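# Shift the large case into the free pallet corner

## Task

On the pallet toward the -y end of the track, a large case sits next to two smaller ones. Put it in the free corner of the pallet that holds the other three cases; those three may be moved to make space. The two small cases have to finish in their original spots. No case may overhang its pallet edge by more than about a finger's width. A case that falls to the floor may be picked back up, but it must finish lid up. At the end the tool must have released and backed away, and everything must stay in place without the robot holding it.

## Robot and tools

ROBOT. There are two arms, left_arm and right_arm. Each is a UR20-type arm with a four-cup vacuum tool, mounted on its own carriage on one shared track. The track runs along y at x = 0. left_rail carries left_arm and drives on the +y half. right_rail carries right_arm and drives on the -y half. Each arm base sits at x = 0, y = its carriage position, z = 0.04 m, and faces +x. The names left and right do not match sides of any image.

WORLD FRAME. All reported poses use one frame fixed to the table. z = 0 is the table top and +z points up. +x is the direction the arms face, +y is to their left, and y = 0 is mid-track. The table starts at x = 0.50 and covers y from -0.90 to 0.90. Everywhere else the floor lies at z = -0.53. In cam_pallet_north (the -y end) and cam_pallet_south (the +y end), +y runs roughly rightward in the image.

TOOL. The cup point is the centre of the four cup rims, and the cups face along its +z. Seen in the cup point's axes, the cups sit at x = ±62 mm. Channel a has the pair at y = -104.5 mm and channel b the pair at y = +104.5 mm. The rims together cover 227 x 312 mm, and each cup is 103 mm across. A channel holds only if both of its cups seal fully on flat, smooth surface; any edge, gap or hole under a cup spoils that channel. Cardboard leaks a little. Cups compress by up to about 21 mm.

execute_actions(actions). This takes a list of actions that run in order. Each action is an object that may contain rows, steps, until, left_rail and right_rail.
- rows: between 1 and 15 rows, one per control step of 1/30 s. Each row is a single list of 16 numbers, each in [-1, 1], covering both arms: left dx, dy, dz, rx, ry, rz, suction_a, suction_b, followed by the same eight for right. dx to rz are an offset, not a pose. Each row is measured from that cup point's measured pose at the start of the action, in the cup point's own axes, so rows do not add up. A value of 1.0 means 0.6 m of translation or 180 degrees of rotation. rx, ry and rz form one rotation vector. On each step the commanded pose is clipped to within 100 mm and 16 degrees of the measured pose. Suction values: anything above 0.01 is on and 0 is off. Each value stays in force, so repeat an arm's current suction values to keep them; a 0 is a real command.
- steps: 1 to 450, with a default of 15, and never fewer than the number of rows. Once the rows run out, each arm keeps heading for its last row's target. Give long moves enough steps and finish any short-cut move in the next action.
- until: ends the action early when every listed condition holds. You can name a device field with a value or with [op, value], where op is one of =, !=, <, <=, > or >=; numbers always need an op. {"all":{"status":"ended"}} means nothing is moving any more. {"any":{"status":"ended"}} means some motion has finished.
- left_rail / right_rail: position_m is an absolute carriage position in metres along y (left 0.6 to 3, right -3 to -0.6). speed_m_s sets a top speed from 0.01 to 1 m/s; it starts at 1 and persists. {"stop": true} halts the carriage. Carriages accelerate and brake at 2 m/s². To wait for arrival, use {"steps": n, "until": {"left_rail": {"position_status": ["!=", "moving"]}}}. A moving carriage also shifts its arm's tool, so let it stop before aiming the tool. An out-of-range value or an unknown name rejects the entire call.
An empty list just returns the current state and images.

RESULTS. Each arm reports end_effector_position in metres and end_effector_quat_wxyz in the world frame, plus velocities; positions get less accurate at long reach. You also get Hand target, joint positions and velocities (rail first, then six joints), Wrist force and Wrist torque in the tool's axes (which carry an offset and noise), suction_measured_a/b (0 to 1, where 0.83 or more means airtight; it settles within about 1.3 s), and part_present_a/b (on above 0.09, off below 0.07). For each carriage you get position_m, position_status (moving, done, contact_stop, time_out, stopped, stopped_with_arm, stopped_for_other_arm) and position_answer (taken or not_taken). "pose unreachable" means the clearance check altered or blocked that arm's command, and it is stricter while a carriage is in motion. If you get stopped_for_other_arm, move the arms apart, wait about 30 steps and send the position again.

zoom_image(camera, region): shows a detail of the latest image from cam_high, cam_low, cam_pallet_north, cam_pallet_south, cam_left_wrist or cam_right_wrist. region is [x0, y0, x1, y1] in pixels, at most 504 x 504. Calibration for each camera is given in OpenCV form; it may be off by a few degrees and millimetres.
read_manual(section): returns licence text only.
finished_scene(scene): pass the current scene number once the goal holds and the carriages have arrived. This cannot be undone.

PICK AND PLACE. Line the cups up over a flat lid, press gently, switch the channel on and wait for the reading to settle before lifting. Lift and carry gently by raising offsets about 0.01 per row. Fast, jerky or off-centre carrying can shed the case. To release, lower in small steps until the case touches down. Then, in a single action, switch both channels off and back straight away. A cup sealed on the table pins the tool down until its channel is switched off.

AVOID. A force of 400 N on any part of an arm or its load, or joint torque at its limit (elbow 407 N m, wrist joints 100 N m, shoulder joints 693 N m), freezes that arm for 10 s. Never let the arms collide or press on each other, including tools, cups, cameras, carriages and any case held by one arm. To hand a case over, set it down, turn the giver's suction off before the taker's goes on, and lift the giver clear first. Do not drop, slam or shove cases, and never knock anything out of the work area.

Each tool is called as name([rows], argument=value, ...), one row to a line, values as JSON.

## Session

execute_actions(actions=[])

Scene clock: 0.00 s.
left_arm: end_effector_position=(+0.8501, +2.6856, +0.4385) suction_measured_a=0.00 part_present_a=0 suction_measured_b=0.00 part_present_b=0 end_effector_quat_wxyz=(-0.001, -0.000, +1.000, +0.000) end_effector_velocity=(-0.000, +0.000, +0.000) end_effector_angular_velocity=(-0.000, -0.000, +0.000) | right_arm: end_effector_position=(+0.8498, -2.0182, +0.4411) suction_measured_a=0.01 part_present_a=0 suction_measured_b=0.01 part_present_b=0 end_effector_quat_wxyz=(+0.000, +0.000, +1.000, -0.000) end_effector_velocity=(+0.000, -0.000, -0.000) end_effector_angular_velocity=(+0.000, +0.000, -0.000)
Joint positions: left_arm=[ 2.686 -0.239 -1.497  2.092 -2.165 -1.571  1.331] | right_arm=[-2.018 -0.239 -1.499  2.091 -2.163 -1.572  1.332]
Joint velocities: left_arm=[ 0.  0. -0.  0. -0.  0. -0.] | right_arm=[ 0. -0.  0. -0.  0. -0.  0.]
Wrist force (N, on the end effector, along its own x y z axes, offset not removed): no reading
Wrist torque (N m, same axes, about the end effector's origin, offset not removed): no reading
Hand target (left_arm): +0.850, +2.686, +0.439; -0.001, -0.000, +1.000, +0.000
Hand target (right_arm): +0.850, -2.018, +0.441; +0.000, +0.000, +1.000, -0.000
left_rail: position_m=2.686 position_m_goal=2.686 speed_m_s=1.00 position_status=done position_answer=taken refusals=0
right_rail: position_m=-2.018 position_m_goal=-2.018 speed_m_s=1.00 position_status=done position_answer=taken refusals=0

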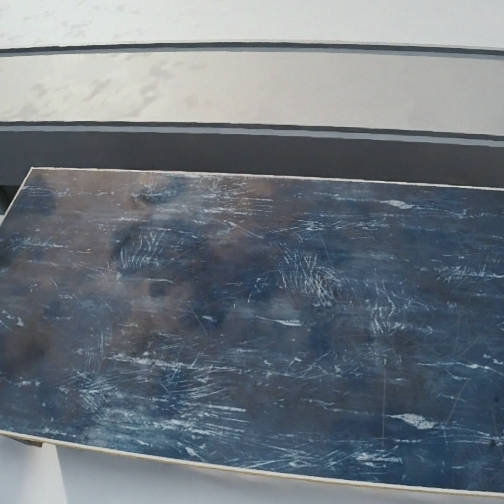

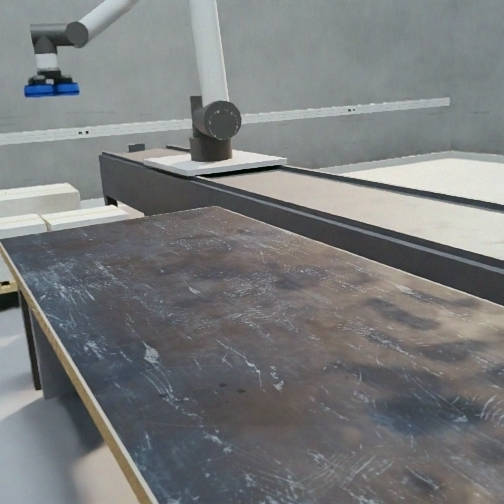

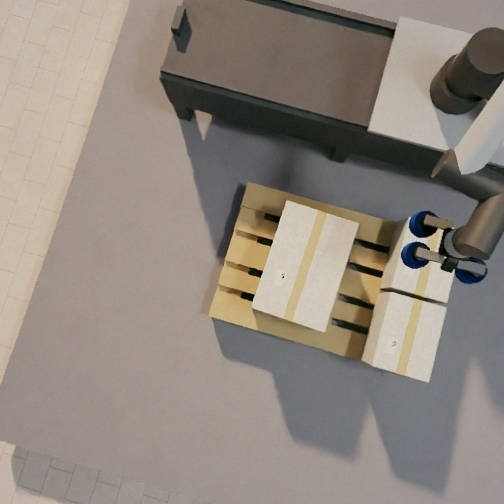

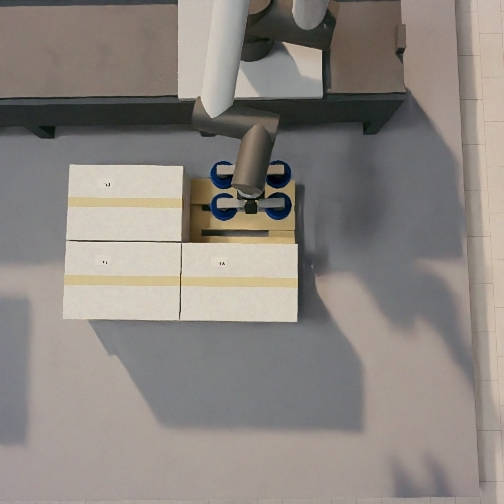

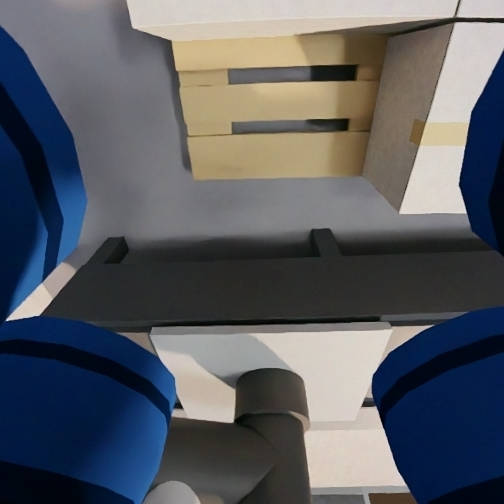

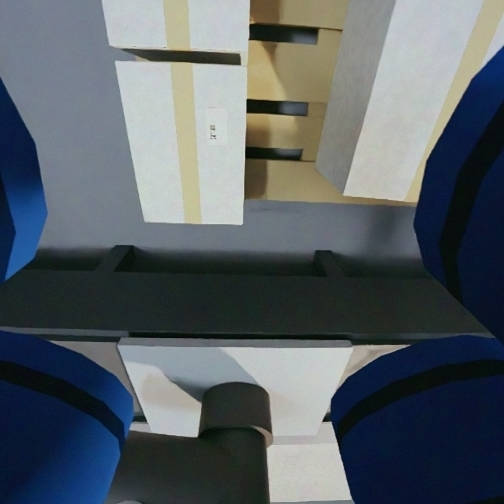

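execute_actions([
  {"right_rail":{"position_m":-2.418},"left_rail":{"position_m":0.9},"rows":[[0,0,0,0,0,0,0,0,-0.322,0,0.6,0,0,0,0,0]],"steps":110},
])

Scene clock: 34.90 s.
left_arm: end_effector_position=(+0.8501, +0.8996, +0.4385) suction_measured_a=0.00 part_present_a=0 suction_measured_b=0.00 part_present_b=0 end_effector_quat_wxyz=(-0.001, -0.000, +1.000, +0.000) end_effector_velocity=(+0.000, -0.000, -0.000) end_effector_angular_velocity=(+0.000, +0.000, -0.000) | right_arm: end_effector_position=(+1.0435, -2.4191, +0.0811) suction_measured_a=0.01 part_present_a=0 suction_measured_b=0.01 part_present_b=0 end_effector_quat_wxyz=(+0.000, +0.000, +1.000, -0.000) end_effector_velocity=(-0.000, -0.000, -0.000) end_effector_angular_velocity=(+0.000, +0.000, -0.000)
Joint positions: left_arm=[ 0.9   -0.239 -1.497  2.092 -2.165 -1.571  1.331] | right_arm=[-2.418 -0.195 -0.976  1.996 -2.591 -1.572  1.377]
Joint velocities: left_arm=[ 0. -0.  0. -0.  0. -0.  0.] | right_arm=[ 0. -0.  0. -0.  0. -0.  0.]
Wrist force (N, on the end effector, along its own x y z axes, offset not removed): left_arm=[-5.6 7.3 6.9] | right_arm=[-2.4 -2.5 -0.2]
Wrist torque (N m, same axes, about the end effector's origin, offset not removed): left_arm=[0.50 0.60 -0.10] | right_arm=[-0.20 0.10 -0.26]
Hand target (left_arm): +0.850, +0.900, +0.439; -0.001, -0.000, +1.000, +0.000
Hand target (right_arm): +1.043, -2.419, +0.081; +0.000, +0.000, +1.000, -0.000
Off the commanded pose (left_arm): 0.000 m, 0 deg.
Off the commanded pose (right_arm): 0.001 m, 0 deg.
left_rail: position_m=0.900 position_m_goal=0.900 speed_m_s=1.00 position_status=done position_answer=taken refusals=0
right_rail: position_m=-2.418 position_m_goal=-2.418 speed_m_s=1.00 position_status=done position_answer=taken refusals=0
camera_calibration (this result's frames):
cam_left_wrist: T_world_to_cam=[[-0.0590501, -0.997966, -0.0240239, 0.971656], [-0.820036, 0.0347702, 0.571255, 0.435014], [-0.569258, 0.0534331, -0.820421, 0.901459], [0, 0, 0, 1]] pos_world=[0.927266, 0.906386, 0.514415]
cam_right_wrist: T_world_to_cam=[[0.0458094, -0.998569, 0.0275944, -2.47039], [-0.850816, -0.0245264, 0.524892, 0.806617], [-0.523464, -0.0475228, -0.850722, 0.597052], [0, 0, 0, 1]] pos_world=[1.11198, -2.41869, 0.152707]

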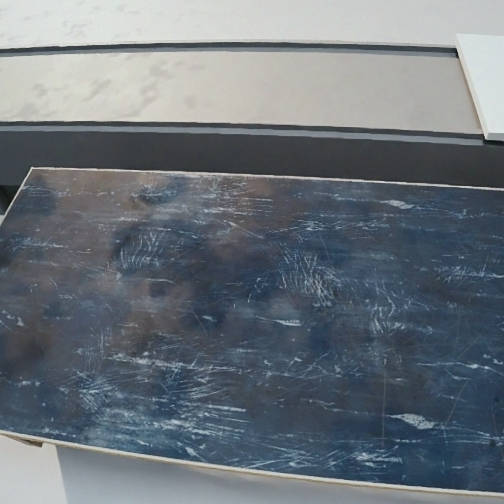

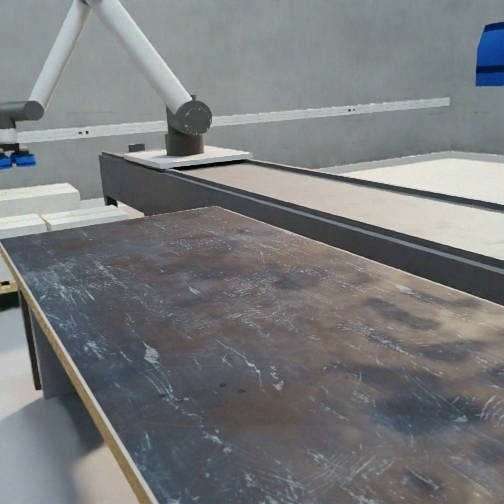

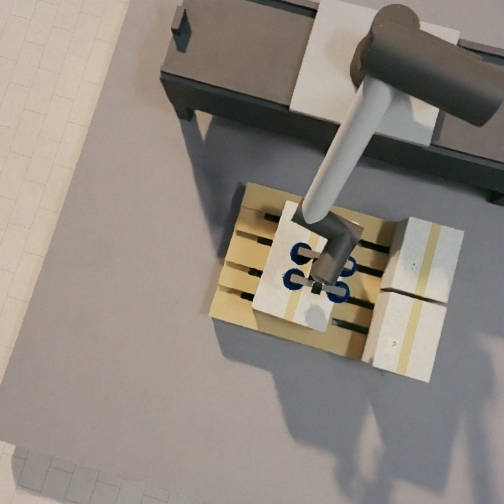

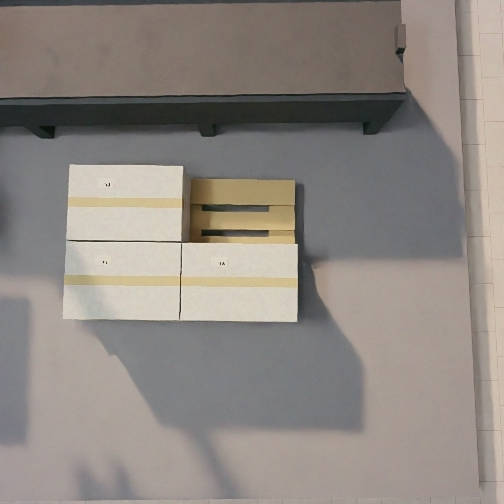

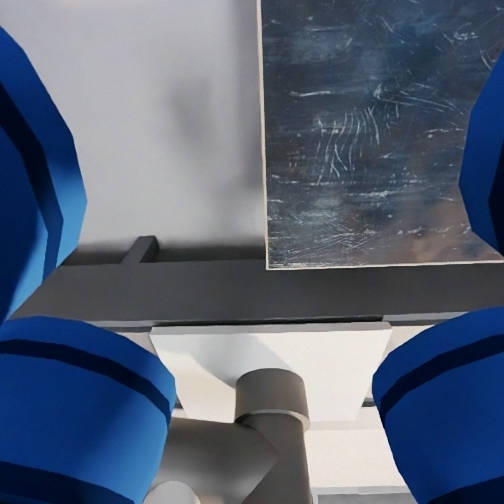

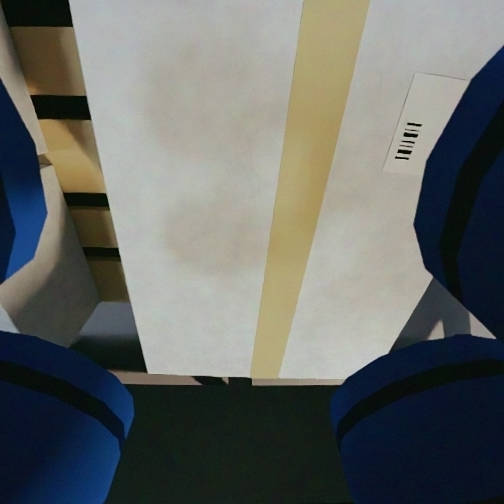

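execute_actions([
  {"rows":[[0,0,0,0,0,0,0,0,0.03,-0.03,0.12,0,0,0,0,0]],"steps":20},
  {"rows":[[0,0,0,0,0,0,0,0,0,0,0.02,0,0,0,1,1],[0,0,0,0,0,0,0,0,0,0,0.04,0,0,0,1,1],[0,0,0,0,0,0,0,0,0,0,0.06,0,0,0,1,1],[0,0,0,0,0,0,0,0,0,0,0.08,0,0,0,1,1],[0,0,0,0,0,0,0,0,0,0,0.1,0,0,0,1,1]],"steps":12},
])

Scene clock: 44.13 s.
left_arm: end_effector_position=(+0.8501, +0.8996, +0.4385) suction_measured_a=0.00 part_present_a=0 suction_measured_b=0.00 part_present_b=0 end_effector_quat_wxyz=(-0.001, -0.000, +1.000, +0.000) end_effector_velocity=(-0.000, +0.000, +0.000) end_effector_angular_velocity=(-0.000, -0.000, +0.000) | right_arm: end_effector_position=(+1.0250, -2.4369, -0.0436) suction_measured_a=0.01 part_present_a=0 suction_measured_b=0.01 part_present_b=0 end_effector_quat_wxyz=(-0.000, +0.000, +1.000, -0.000) end_effector_velocity=(+0.004, -0.001, -0.055) end_effector_angular_velocity=(-0.001, -0.003, +0.000)
Joint positions: left_arm=[ 0.9   -0.239 -1.497  2.092 -2.165 -1.571  1.331] | right_arm=[-2.418 -0.215 -0.844  2.03  -2.757 -1.572  1.356]
Joint velocities: left_arm=[ 0. -0. -0.  0. -0.  0. -0.] | right_arm=[ 0.     0.     0.068 -0.008 -0.064 -0.    -0.   ]
Wrist force (N, on the end effector, along its own x y z axes, offset not removed): left_arm=[-1.2 -2.2 -0.3] | right_arm=[0.1 0.4 1.8]
Wrist torque (N m, same axes, about the end effector's origin, offset not removed): left_arm=[-0.86 -0.11 0.04] | right_arm=[0.12 -0.22 -0.28]
Hand target (left_arm): +0.850, +0.900, +0.439; -0.001, -0.000, +1.000, +0.000
Hand target (right_arm): +1.026, -2.437, -0.050; -0.000, +0.000, +1.000, -0.000
Off the commanded pose (left_arm): 0.000 m, 0 deg.
Off the commanded pose (right_arm): 0.007 m, 0 deg.
left_rail: position_m=0.900 position_m_goal=0.900 speed_m_s=1.00 position_status=done position_answer=taken refusals=0
right_rail: position_m=-2.418 position_m_goal=-2.418 speed_m_s=1.00 position_status=done position_answer=taken refusals=0
camera_calibration (this result's frames):
cam_left_wrist: T_world_to_cam=[[-0.05905, -0.997966, -0.024024, 0.971656], [-0.820036, 0.03477, 0.571255, 0.435014], [-0.569258, 0.0534331, -0.820421, 0.901459], [0, 0, 0, 1]] pos_world=[0.927266, 0.906387, 0.514415]
cam_right_wrist: T_world_to_cam=[[0.0458479, -0.998571, 0.0274449, -2.48393], [-0.850418, -0.0246018, 0.525533, 0.855346], [-0.524107, -0.0474342, -0.85033, 0.481305], [0, 0, 0, 1]] pos_world=[1.09354, -2.43651, 0.0279271]

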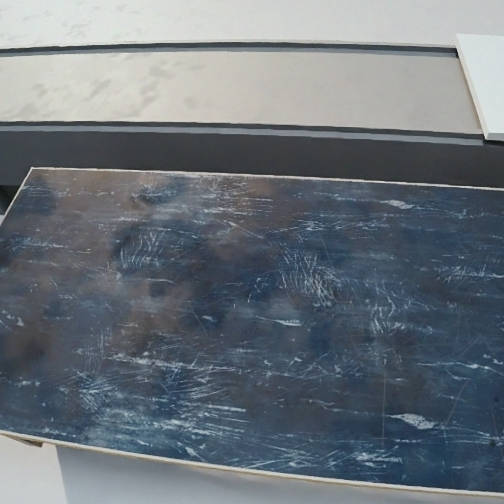

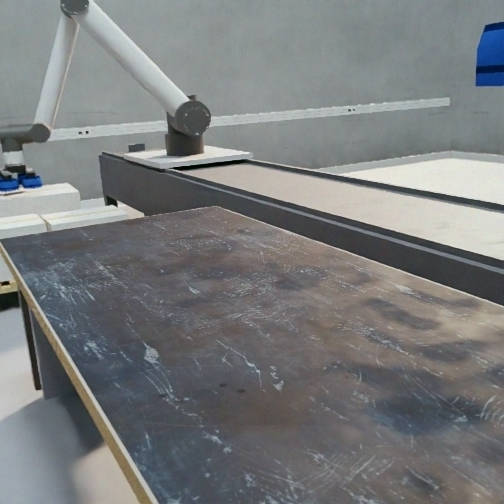

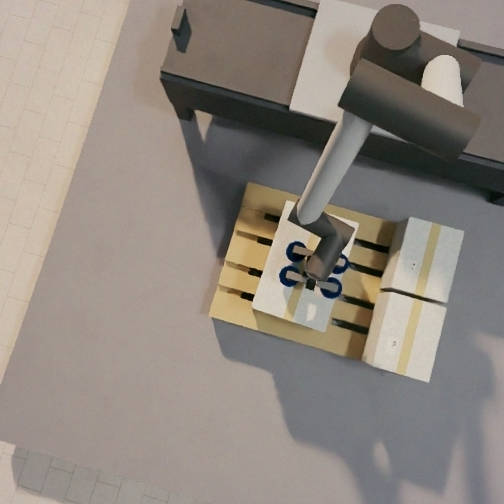

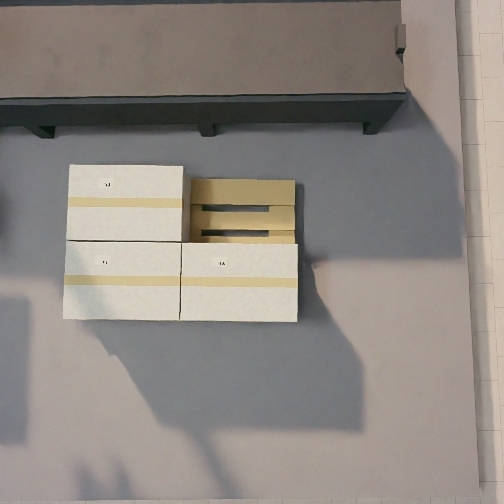

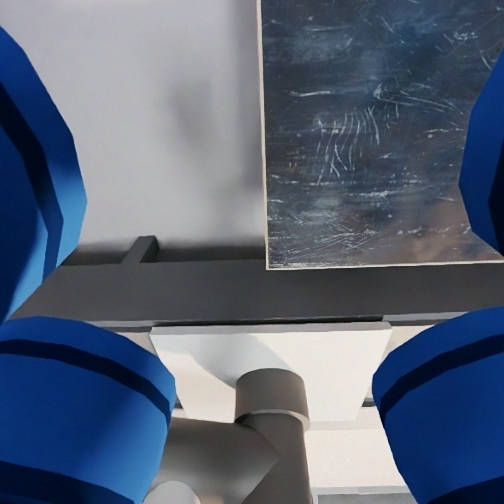

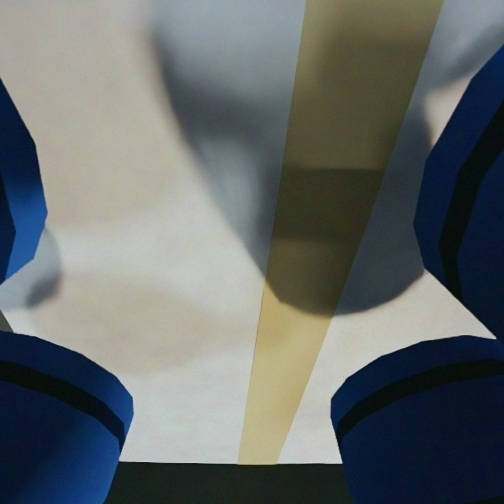

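execute_actions([
  {"rows":[[0,0,0,0,0,0,0,0,0,-0.01,0.02,0,0,0,1,1],[0,0,0,0,0,0,0,0,0,-0.015,0.04,0,0,0,1,1],[0,0,0,0,0,0,0,0,0,-0.015,0.06,0,0,0,1,1],[0,0,0,0,0,0,0,0,0,-0.015,0.08,0,0,0,1,1],[0,0,0,0,0,0,0,0,0,-0.015,0.1,0,0,0,1,1]],"steps":40,"until":{"right_gripper":{"x":[">",0]}}},
])

execute_actions([
  {"rows":[[0,0,0,0,0,0,0,0,0,-0.01,0.02,0,0,0,1,1],[0,0,0,0,0,0,0,0,0,-0.015,0.04,0,0,0,1,1],[0,0,0,0,0,0,0,0,0,-0.015,0.06,0,0,0,1,1],[0,0,0,0,0,0,0,0,0,-0.015,0.08,0,0,0,1,1]],"steps":30},
])


Scene clock: 56.87 s.
left_arm: end_effector_position=(+0.8501, +0.8996, +0.4385) suction_measured_a=0.00 part_present_a=0 suction_measured_b=0.00 part_present_b=0 end_effector_quat_wxyz=(-0.001, -0.000, +1.000, +0.000) end_effector_velocity=(+0.000, -0.000, +0.000) end_effector_angular_velocity=(-0.000, -0.000, +0.000) | right_arm: end_effector_position=(+1.0249, -2.4459, -0.0916) suction_measured_a=0.93 part_present_a=1 suction_measured_b=0.93 part_present_b=1 end_effector_quat_wxyz=(-0.000, +0.000, +1.000, -0.000) end_effector_velocity=(-0.000, +0.000, -0.000) end_effector_angular_velocity=(+0.000, +0.000, -0.000)
Joint positions: left_arm=[ 0.9   -0.239 -1.497  2.092 -2.165 -1.571  1.331] | right_arm=[-2.418 -0.224 -0.786  2.025 -2.81  -1.572  1.347]
Joint velocities: left_arm=[ 0. -0.  0. -0. -0. -0. -0.] | right_arm=[ 0.  0.  0.  0. -0.  0.  0.]
Wrist force (N, on the end effector, along its own x y z axes, offset not removed): left_arm=[-1.5 1.5 5.8] | right_arm=[2.8 -5.9 54.7]
Wrist torque (N m, same axes, about the end effector's origin, offset not removed): left_arm=[-0.20 -0.05 0.03] | right_arm=[-6.53 7.32 0.27]
Hand target (left_arm): +0.850, +0.900, +0.439; -0.001, -0.000, +1.000, +0.000
Hand target (right_arm): +1.025, -2.446, -0.092; -0.000, +0.000, +1.000, -0.000
Off the commanded pose (left_arm): 0.000 m, 0 deg.
Off the commanded pose (right_arm): 0.000 m, 0 deg.
left_rail: position_m=0.900 position_m_goal=0.900 speed_m_s=1.00 position_status=done position_answer=taken refusals=0
right_rail: position_m=-2.418 position_m_goal=-2.418 speed_m_s=1.00 position_status=done position_answer=taken refusals=0
camera_calibration (this result's frames):
cam_left_wrist: T_world_to_cam=[[-0.0590499, -0.997966, -0.024024, 0.971656], [-0.820036, 0.0347699, 0.571255, 0.435014], [-0.569258, 0.053433, -0.820421, 0.901459], [0, 0, 0, 1]] pos_world=[0.927266, 0.906387, 0.514415]
cam_right_wrist: T_world_to_cam=[[0.0458297, -0.998573, 0.027419, -2.49157], [-0.850367, -0.0245953, 0.525615, 0.880314], [-0.524191, -0.047405, -0.850281, 0.440194], [0, 0, 0, 1]] pos_world=[1.09352, -2.4455, -0.0201012]

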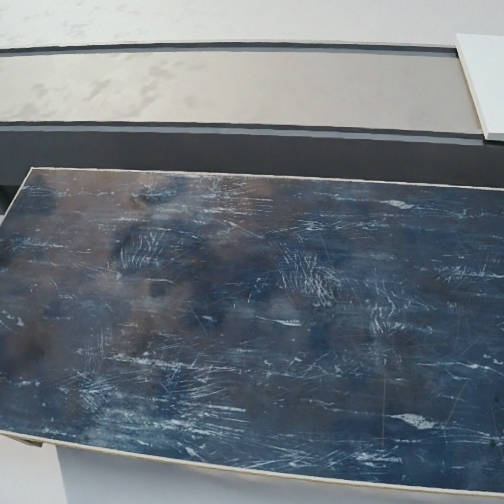

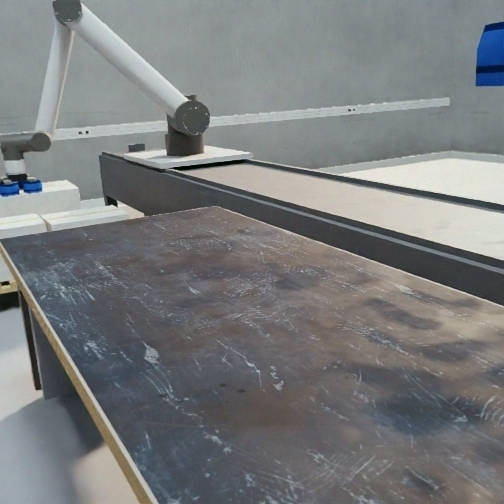

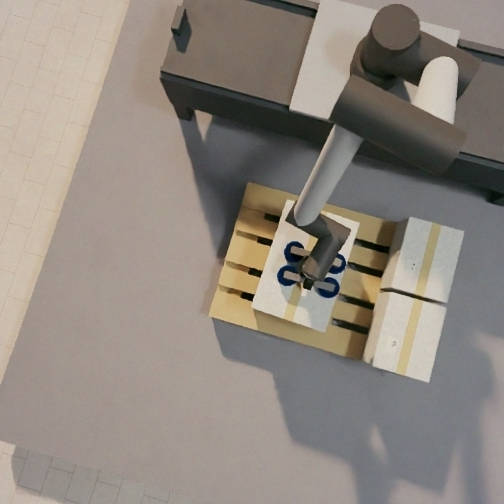

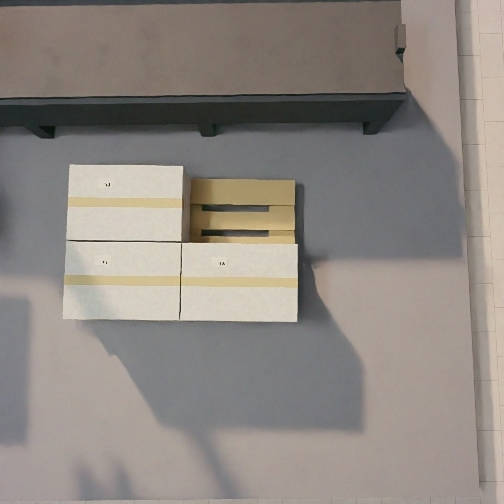

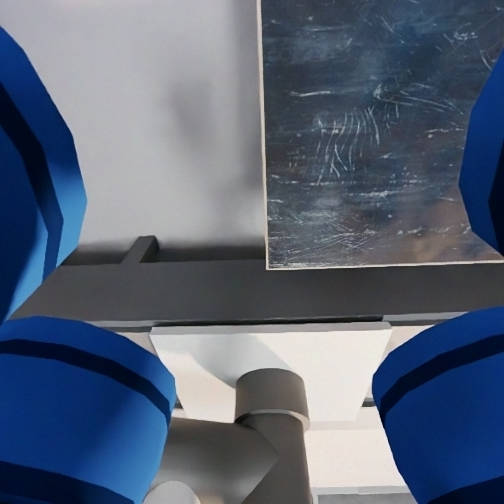

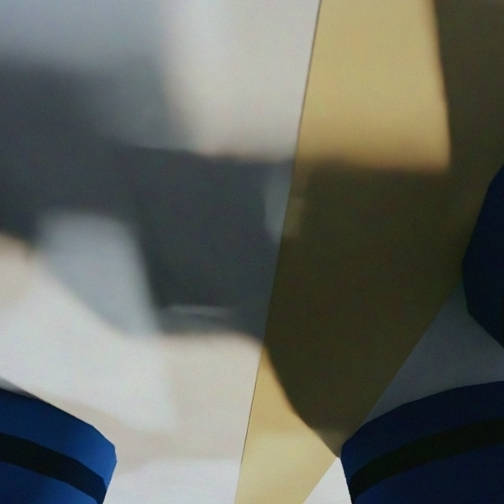

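execute_actions([
  {"left_rail":{"position_m":1.6},"rows":[[0,0,0,0,0,0,0,0,0,0,-0.02,0,0,0,1,1],[0,0,0,0,0,0,0,0,0,0,-0.05,0,0,0,1,1],[0,0,0,0,0,0,0,0,0,0,-0.09,0,0,0,1,1],[0,0,0,0,0,0,0,0,0,0,-0.14,0,0,0,1,1],[0,0,0,0,0,0,0,0,0,0,-0.2,0,0,0,1,1],[0,0,0,0,0,0,0,0,0,0,-0.8,0,0,0,1,1]],"steps":75},
  {"right_rail":{"position_m":-0.62,"speed_m_s":0.7},"rows":[[0,0,0,0,0,0,0,0,0,0,0,0,0,0.1,1,1],[0,0,0,0,0,0,0,0,0,0,0,0,0,0.2,1,1],[0,0,0,0,0,0,0,0,0,0.1,0,0,0,0.5,1,1],[0,0,0,0,0,0,0,0,0,0.45,0,0,0,0.5,1,1]],"steps":130,"until":{"right_rail":{"position_status":["!=","moving"]}}},
])

Scene clock: 75.60 s.
left_arm: end_effector_position=(+0.8501, +1.5996, +0.4385) suction_measured_a=0.00 part_present_a=0 suction_measured_b=0.00 part_present_b=0 end_effector_quat_wxyz=(-0.001, -0.000, +1.000, +0.000) end_effector_velocity=(+0.000, -0.000, -0.000) end_effector_angular_velocity=(+0.000, +0.000, -0.000) | right_arm: end_effector_position=(+1.0249, -0.3773, +0.3887) suction_measured_a=0.93 part_present_a=1 suction_measured_b=0.93 part_present_b=1 end_effector_quat_wxyz=(-0.000, +0.707, +0.707, -0.000) end_effector_velocity=(+0.000, -0.004, +0.000) end_effector_angular_velocity=(-0.008, -0.000, -0.001)
Joint positions: left_arm=[ 1.6   -0.239 -1.497  2.092 -2.165 -1.571  1.331] | right_arm=[-0.62   0.04  -1.245  1.852 -2.177 -1.571  3.182]
Joint velocities: left_arm=[ 0. -0.  0. -0.  0. -0. -0.] | right_arm=[ 0.    -0.001  0.    -0.     0.    -0.008 -0.   ]
Wrist force (N, on the end effector, along its own x y z axes, offset not removed): left_arm=[-0.8 -2.2 4.0] | right_arm=[21.3 0.7 52.0]
Wrist torque (N m, same axes, about the end effector's origin, offset not removed): left_arm=[-0.78 -0.19 -0.15] | right_arm=[-7.07 9.40 0.50]
Hand target (left_arm): +0.850, +1.600, +0.439; -0.001, -0.000, +1.000, +0.000
Hand target (right_arm): +1.025, -0.378, +0.389; -0.000, +0.707, +0.707, -0.000
Off the commanded pose (left_arm): 0.000 m, 0 deg.
Off the commanded pose (right_arm): 0.000 m, 0 deg.
left_rail: position_m=1.600 position_m_goal=1.600 speed_m_s=1.00 position_status=done position_answer=taken refusals=0
right_rail: position_m=-0.620 position_m_goal=-0.620 speed_m_s=0.70 position_status=done position_answer=taken refusals=0
camera_calibration (this result's frames):
cam_left_wrist: T_world_to_cam=[[-0.0590497, -0.997966, -0.0240239, 1.67024], [-0.820036, 0.0347698, 0.571255, 0.410675], [-0.569258, 0.0534329, -0.820421, 0.864056], [0, 0, 0, 1]] pos_world=[0.927266, 1.6064, 0.514415]
cam_right_wrist: T_world_to_cam=[[-0.998564, -0.0459821, 0.0274801, 0.990653], [-0.0247586, 0.851087, 0.524441, 0.163421], [-0.0475028, 0.523008, -0.851003, 0.673566], [0, 0, 0, 1]] pos_world=[1.02527, -0.445813, 0.460279]

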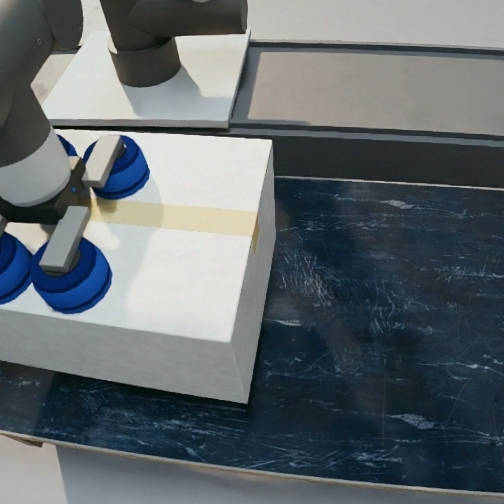

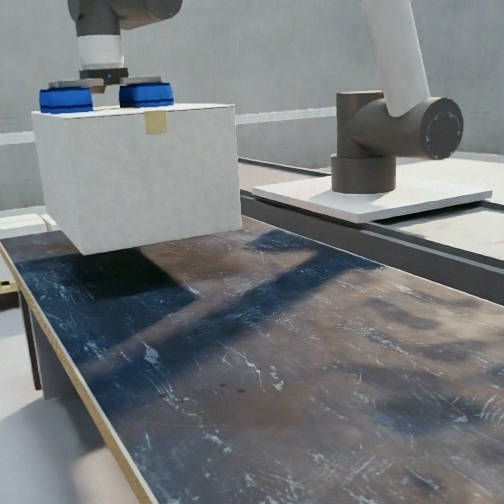

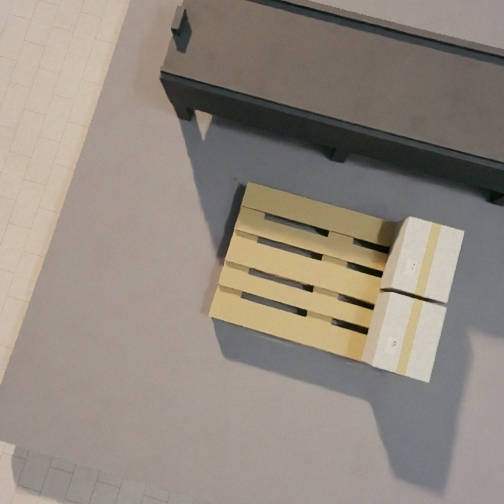

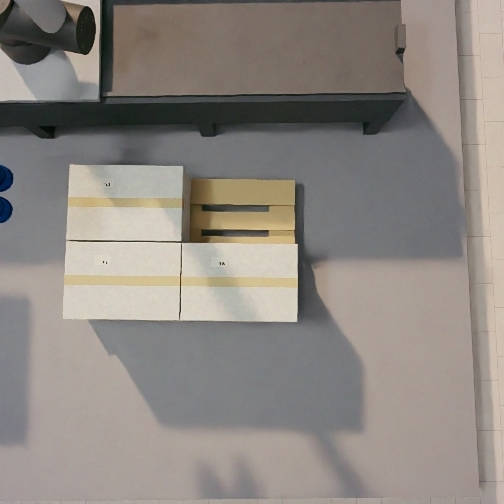

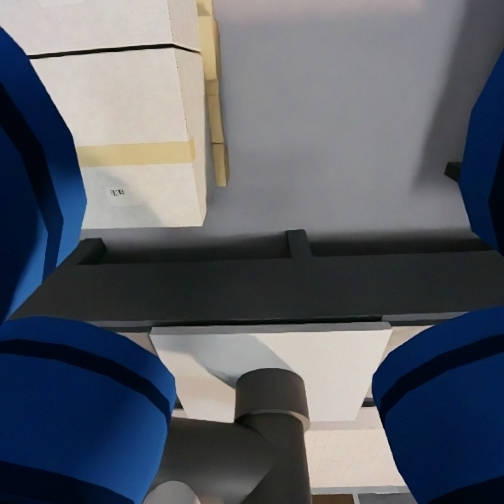

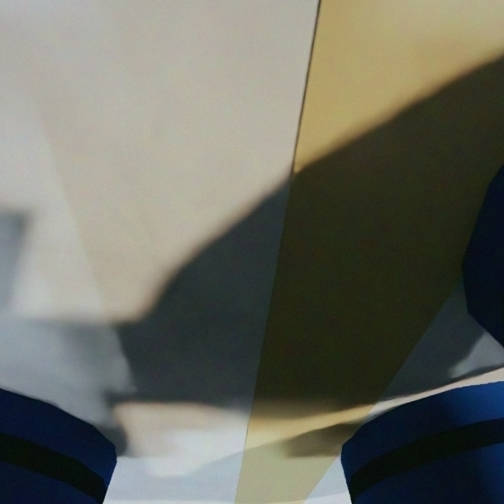

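execute_actions([
  {"rows":[[0,0,0,0,0,0,0,0,0,0,0.03,0,0,0,1,1],[0,0,0,0,0,0,0,0,0,0,0.06,0,0,0,1,1],[0,0,0,0,0,0,0,0,0,0,0.09,0,0,0,1,1],[0,0,0,0,0,0,0,0,0,0,0.11,0,0,0,1,1]],"steps":25},
])

Scene clock: 83.63 s.
left_arm: end_effector_position=(+0.8501, +1.5996, +0.4385) suction_measured_a=0.00 part_present_a=0 suction_measured_b=0.00 part_present_b=0 end_effector_quat_wxyz=(-0.001, -0.000, +1.000, +0.000) end_effector_velocity=(+0.000, -0.000, -0.000) end_effector_angular_velocity=(+0.000, +0.000, +0.000) | right_arm: end_effector_position=(+1.0249, -0.3773, +0.3229) suction_measured_a=0.93 part_present_a=1 suction_measured_b=0.93 part_present_b=1 end_effector_quat_wxyz=(-0.000, +0.707, +0.707, -0.000) end_effector_velocity=(+0.000, +0.000, -0.002) end_effector_angular_velocity=(-0.000, +0.000, +0.000)
Joint positions: left_arm=[ 1.6   -0.239 -1.497  2.092 -2.165 -1.571  1.331] | right_arm=[-0.62   0.04  -1.196  1.892 -2.266 -1.571  3.182]
Joint velocities: left_arm=[ 0. -0.  0. -0. -0.  0. -0.] | right_arm=[ 0.     0.     0.001  0.001 -0.002  0.     0.   ]
Wrist force (N, on the end effector, along its own x y z axes, offset not removed): left_arm=[1.8 -2.8 4.4] | right_arm=[-1.6 -0.6 53.6]
Wrist torque (N m, same axes, about the end effector's origin, offset not removed): left_arm=[-0.66 -0.49 0.00] | right_arm=[-7.13 6.55 -0.28]
Hand target (left_arm): +0.850, +1.600, +0.439; -0.001, -0.000, +1.000, +0.000
Hand target (right_arm): +1.025, -0.378, +0.323; -0.000, +0.707, +0.707, -0.000
Off the commanded pose (left_arm): 0.000 m, 0 deg.
Off the commanded pose (right_arm): 0.000 m, 0 deg.
left_rail: position_m=1.600 position_m_goal=1.600 speed_m_s=1.00 position_status=done position_answer=taken refusals=0
right_rail: position_m=-0.620 position_m_goal=-0.620 speed_m_s=0.70 position_status=done position_answer=taken refusals=0
camera_calibration (this result's frames):
cam_left_wrist: T_world_to_cam=[[-0.0590497, -0.997966, -0.0240241, 1.67024], [-0.820036, 0.0347697, 0.571255, 0.410675], [-0.569258, 0.0534331, -0.820421, 0.864055], [0, 0, 0, 1]] pos_world=[0.927266, 1.6064, 0.514415]
cam_right_wrist: T_world_to_cam=[[-0.998562, -0.0460451, 0.027458, 0.992487], [-0.0248236, 0.851082, 0.524446, 0.197995], [-0.0475172, 0.523011, -0.851001, 0.617583], [0, 0, 0, 1]] pos_world=[1.02532, -0.445813, 0.394474]

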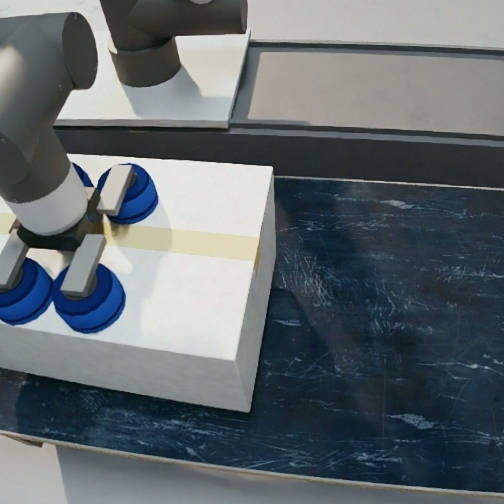

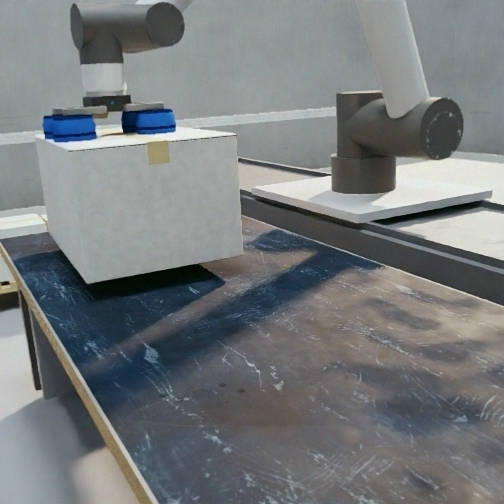

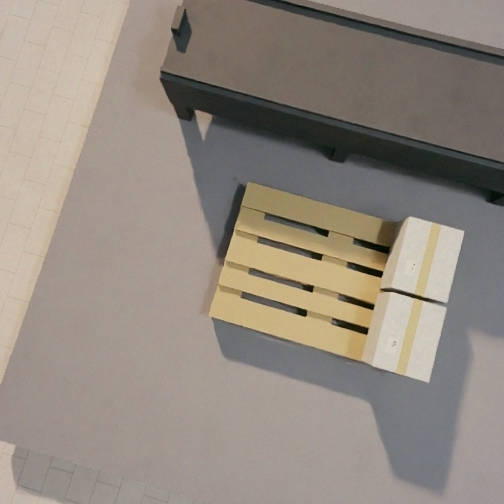

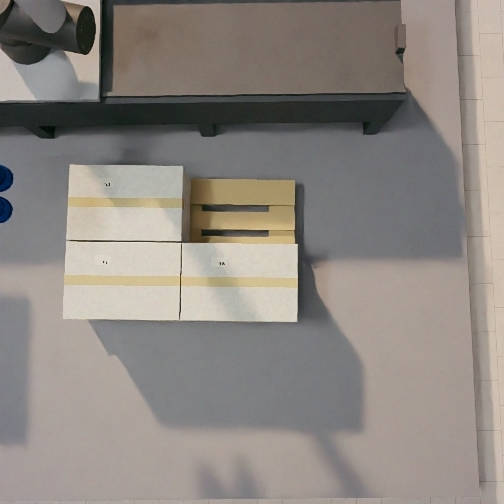

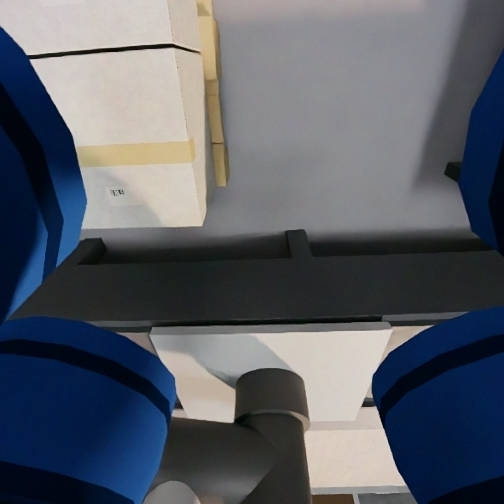

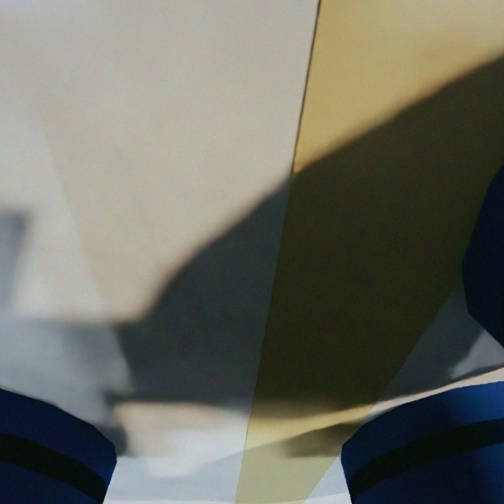

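execute_actions([
  {"rows":[[0,0,0,0,0,0,0,0,0,0,0.02,0,0,0,1,1],[0,0,0,0,0,0,0,0,0,0,0.04,0,0,0,1,1],[0,0,0,0,0,0,0,0,0,0,0.05,0,0,0,1,1]],"steps":25},
])

Scene clock: 93.73 s.
left_arm: end_effector_position=(+0.8501, +1.5996, +0.4385) suction_measured_a=0.00 part_present_a=0 suction_measured_b=0.00 part_present_b=0 end_effector_quat_wxyz=(-0.001, -0.000, +1.000, +0.000) end_effector_velocity=(+0.000, +0.000, +0.000) end_effector_angular_velocity=(+0.000, +0.000, -0.000) | right_arm: end_effector_position=(+1.0250, -0.3773, +0.2929) suction_measured_a=0.93 part_present_a=1 suction_measured_b=0.93 part_present_b=1 end_effector_quat_wxyz=(-0.000, +0.707, +0.707, -0.000) end_effector_velocity=(-0.000, -0.000, -0.001) end_effector_angular_velocity=(-0.000, +0.000, +0.000)
Joint positions: left_arm=[ 1.6   -0.239 -1.497  2.092 -2.165 -1.571  1.331] | right_arm=[-0.62   0.04  -1.172  1.908 -2.306 -1.571  3.182]
Joint velocities: left_arm=[ 0.  0.  0. -0.  0.  0.  0.] | right_arm=[ 0.    -0.     0.     0.    -0.001  0.    -0.   ]
Wrist force (N, on the end effector, along its own x y z axes, offset not removed): left_arm=[-1.9 -7.3 4.2] | right_arm=[0.0 -2.4 51.5]
Wrist torque (N m, same axes, about the end effector's origin, offset not removed): left_arm=[-1.70 0.13 -0.16] | right_arm=[-7.32 6.26 -0.25]
Hand target (left_arm): +0.850, +1.600, +0.439; -0.001, -0.000, +1.000, +0.000
Hand target (right_arm): +1.025, -0.378, +0.293; -0.000, +0.707, +0.707, -0.000
Off the commanded pose (left_arm): 0.000 m, 0 deg.
Off the commanded pose (right_arm): 0.000 m, 0 deg.
left_rail: position_m=1.600 position_m_goal=1.600 speed_m_s=1.00 position_status=done position_answer=taken refusals=0
right_rail: position_m=-0.620 position_m_goal=-0.620 speed_m_s=0.70 position_status=done position_answer=taken refusals=0
camera_calibration (this result's frames):
cam_left_wrist: T_world_to_cam=[[-0.0590495, -0.997966, -0.024024, 1.67024], [-0.820036, 0.0347696, 0.571255, 0.410675], [-0.569258, 0.0534329, -0.820421, 0.864056], [0, 0, 0, 1]] pos_world=[0.927266, 1.6064, 0.514415]
cam_right_wrist: T_world_to_cam=[[-0.998562, -0.0460533, 0.027444, 0.99333], [-0.0248379, 0.851081, 0.524446, 0.213687], [-0.0475095, 0.52301, -0.851001, 0.592093], [0, 0, 0, 1]] pos_world=[1.02534, -0.445789, 0.364544]

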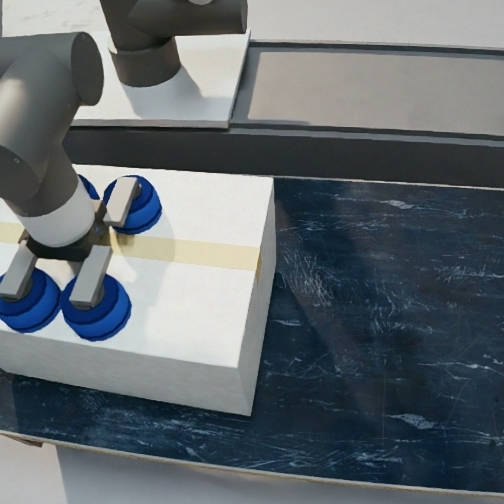

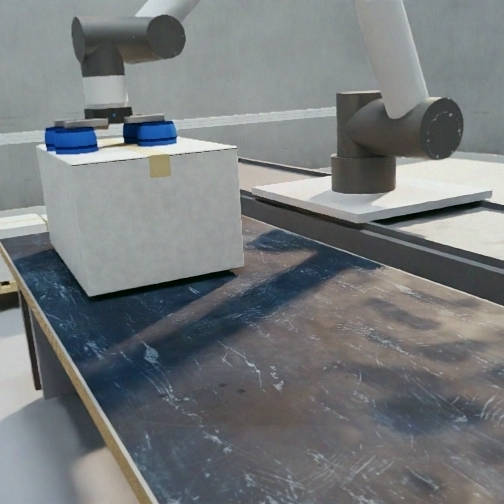

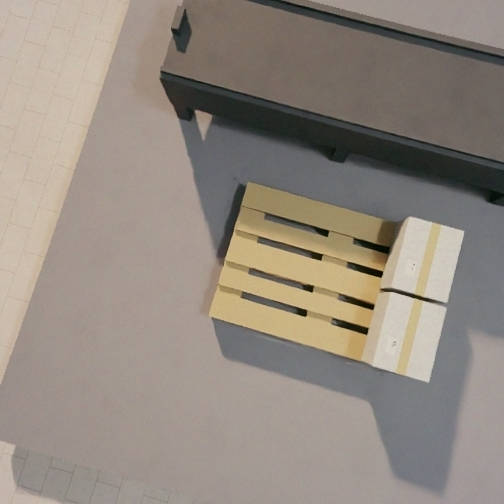

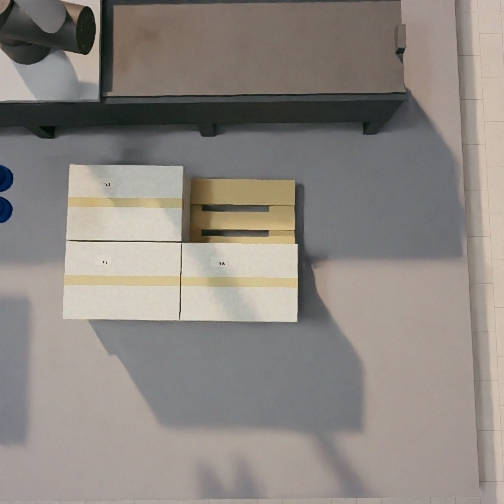

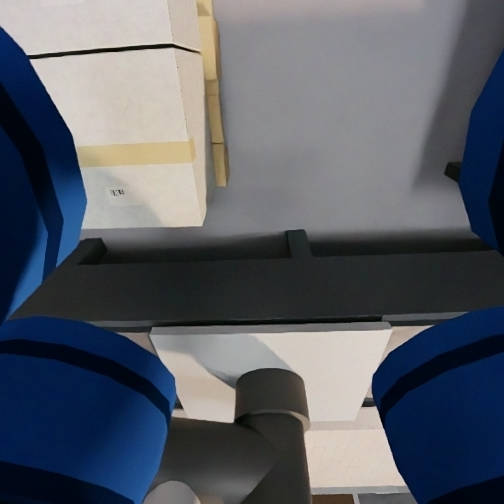

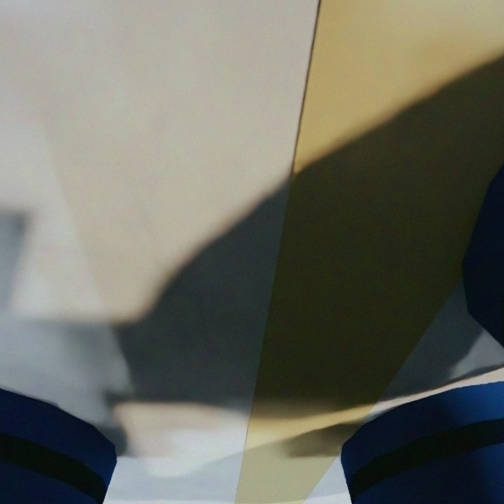

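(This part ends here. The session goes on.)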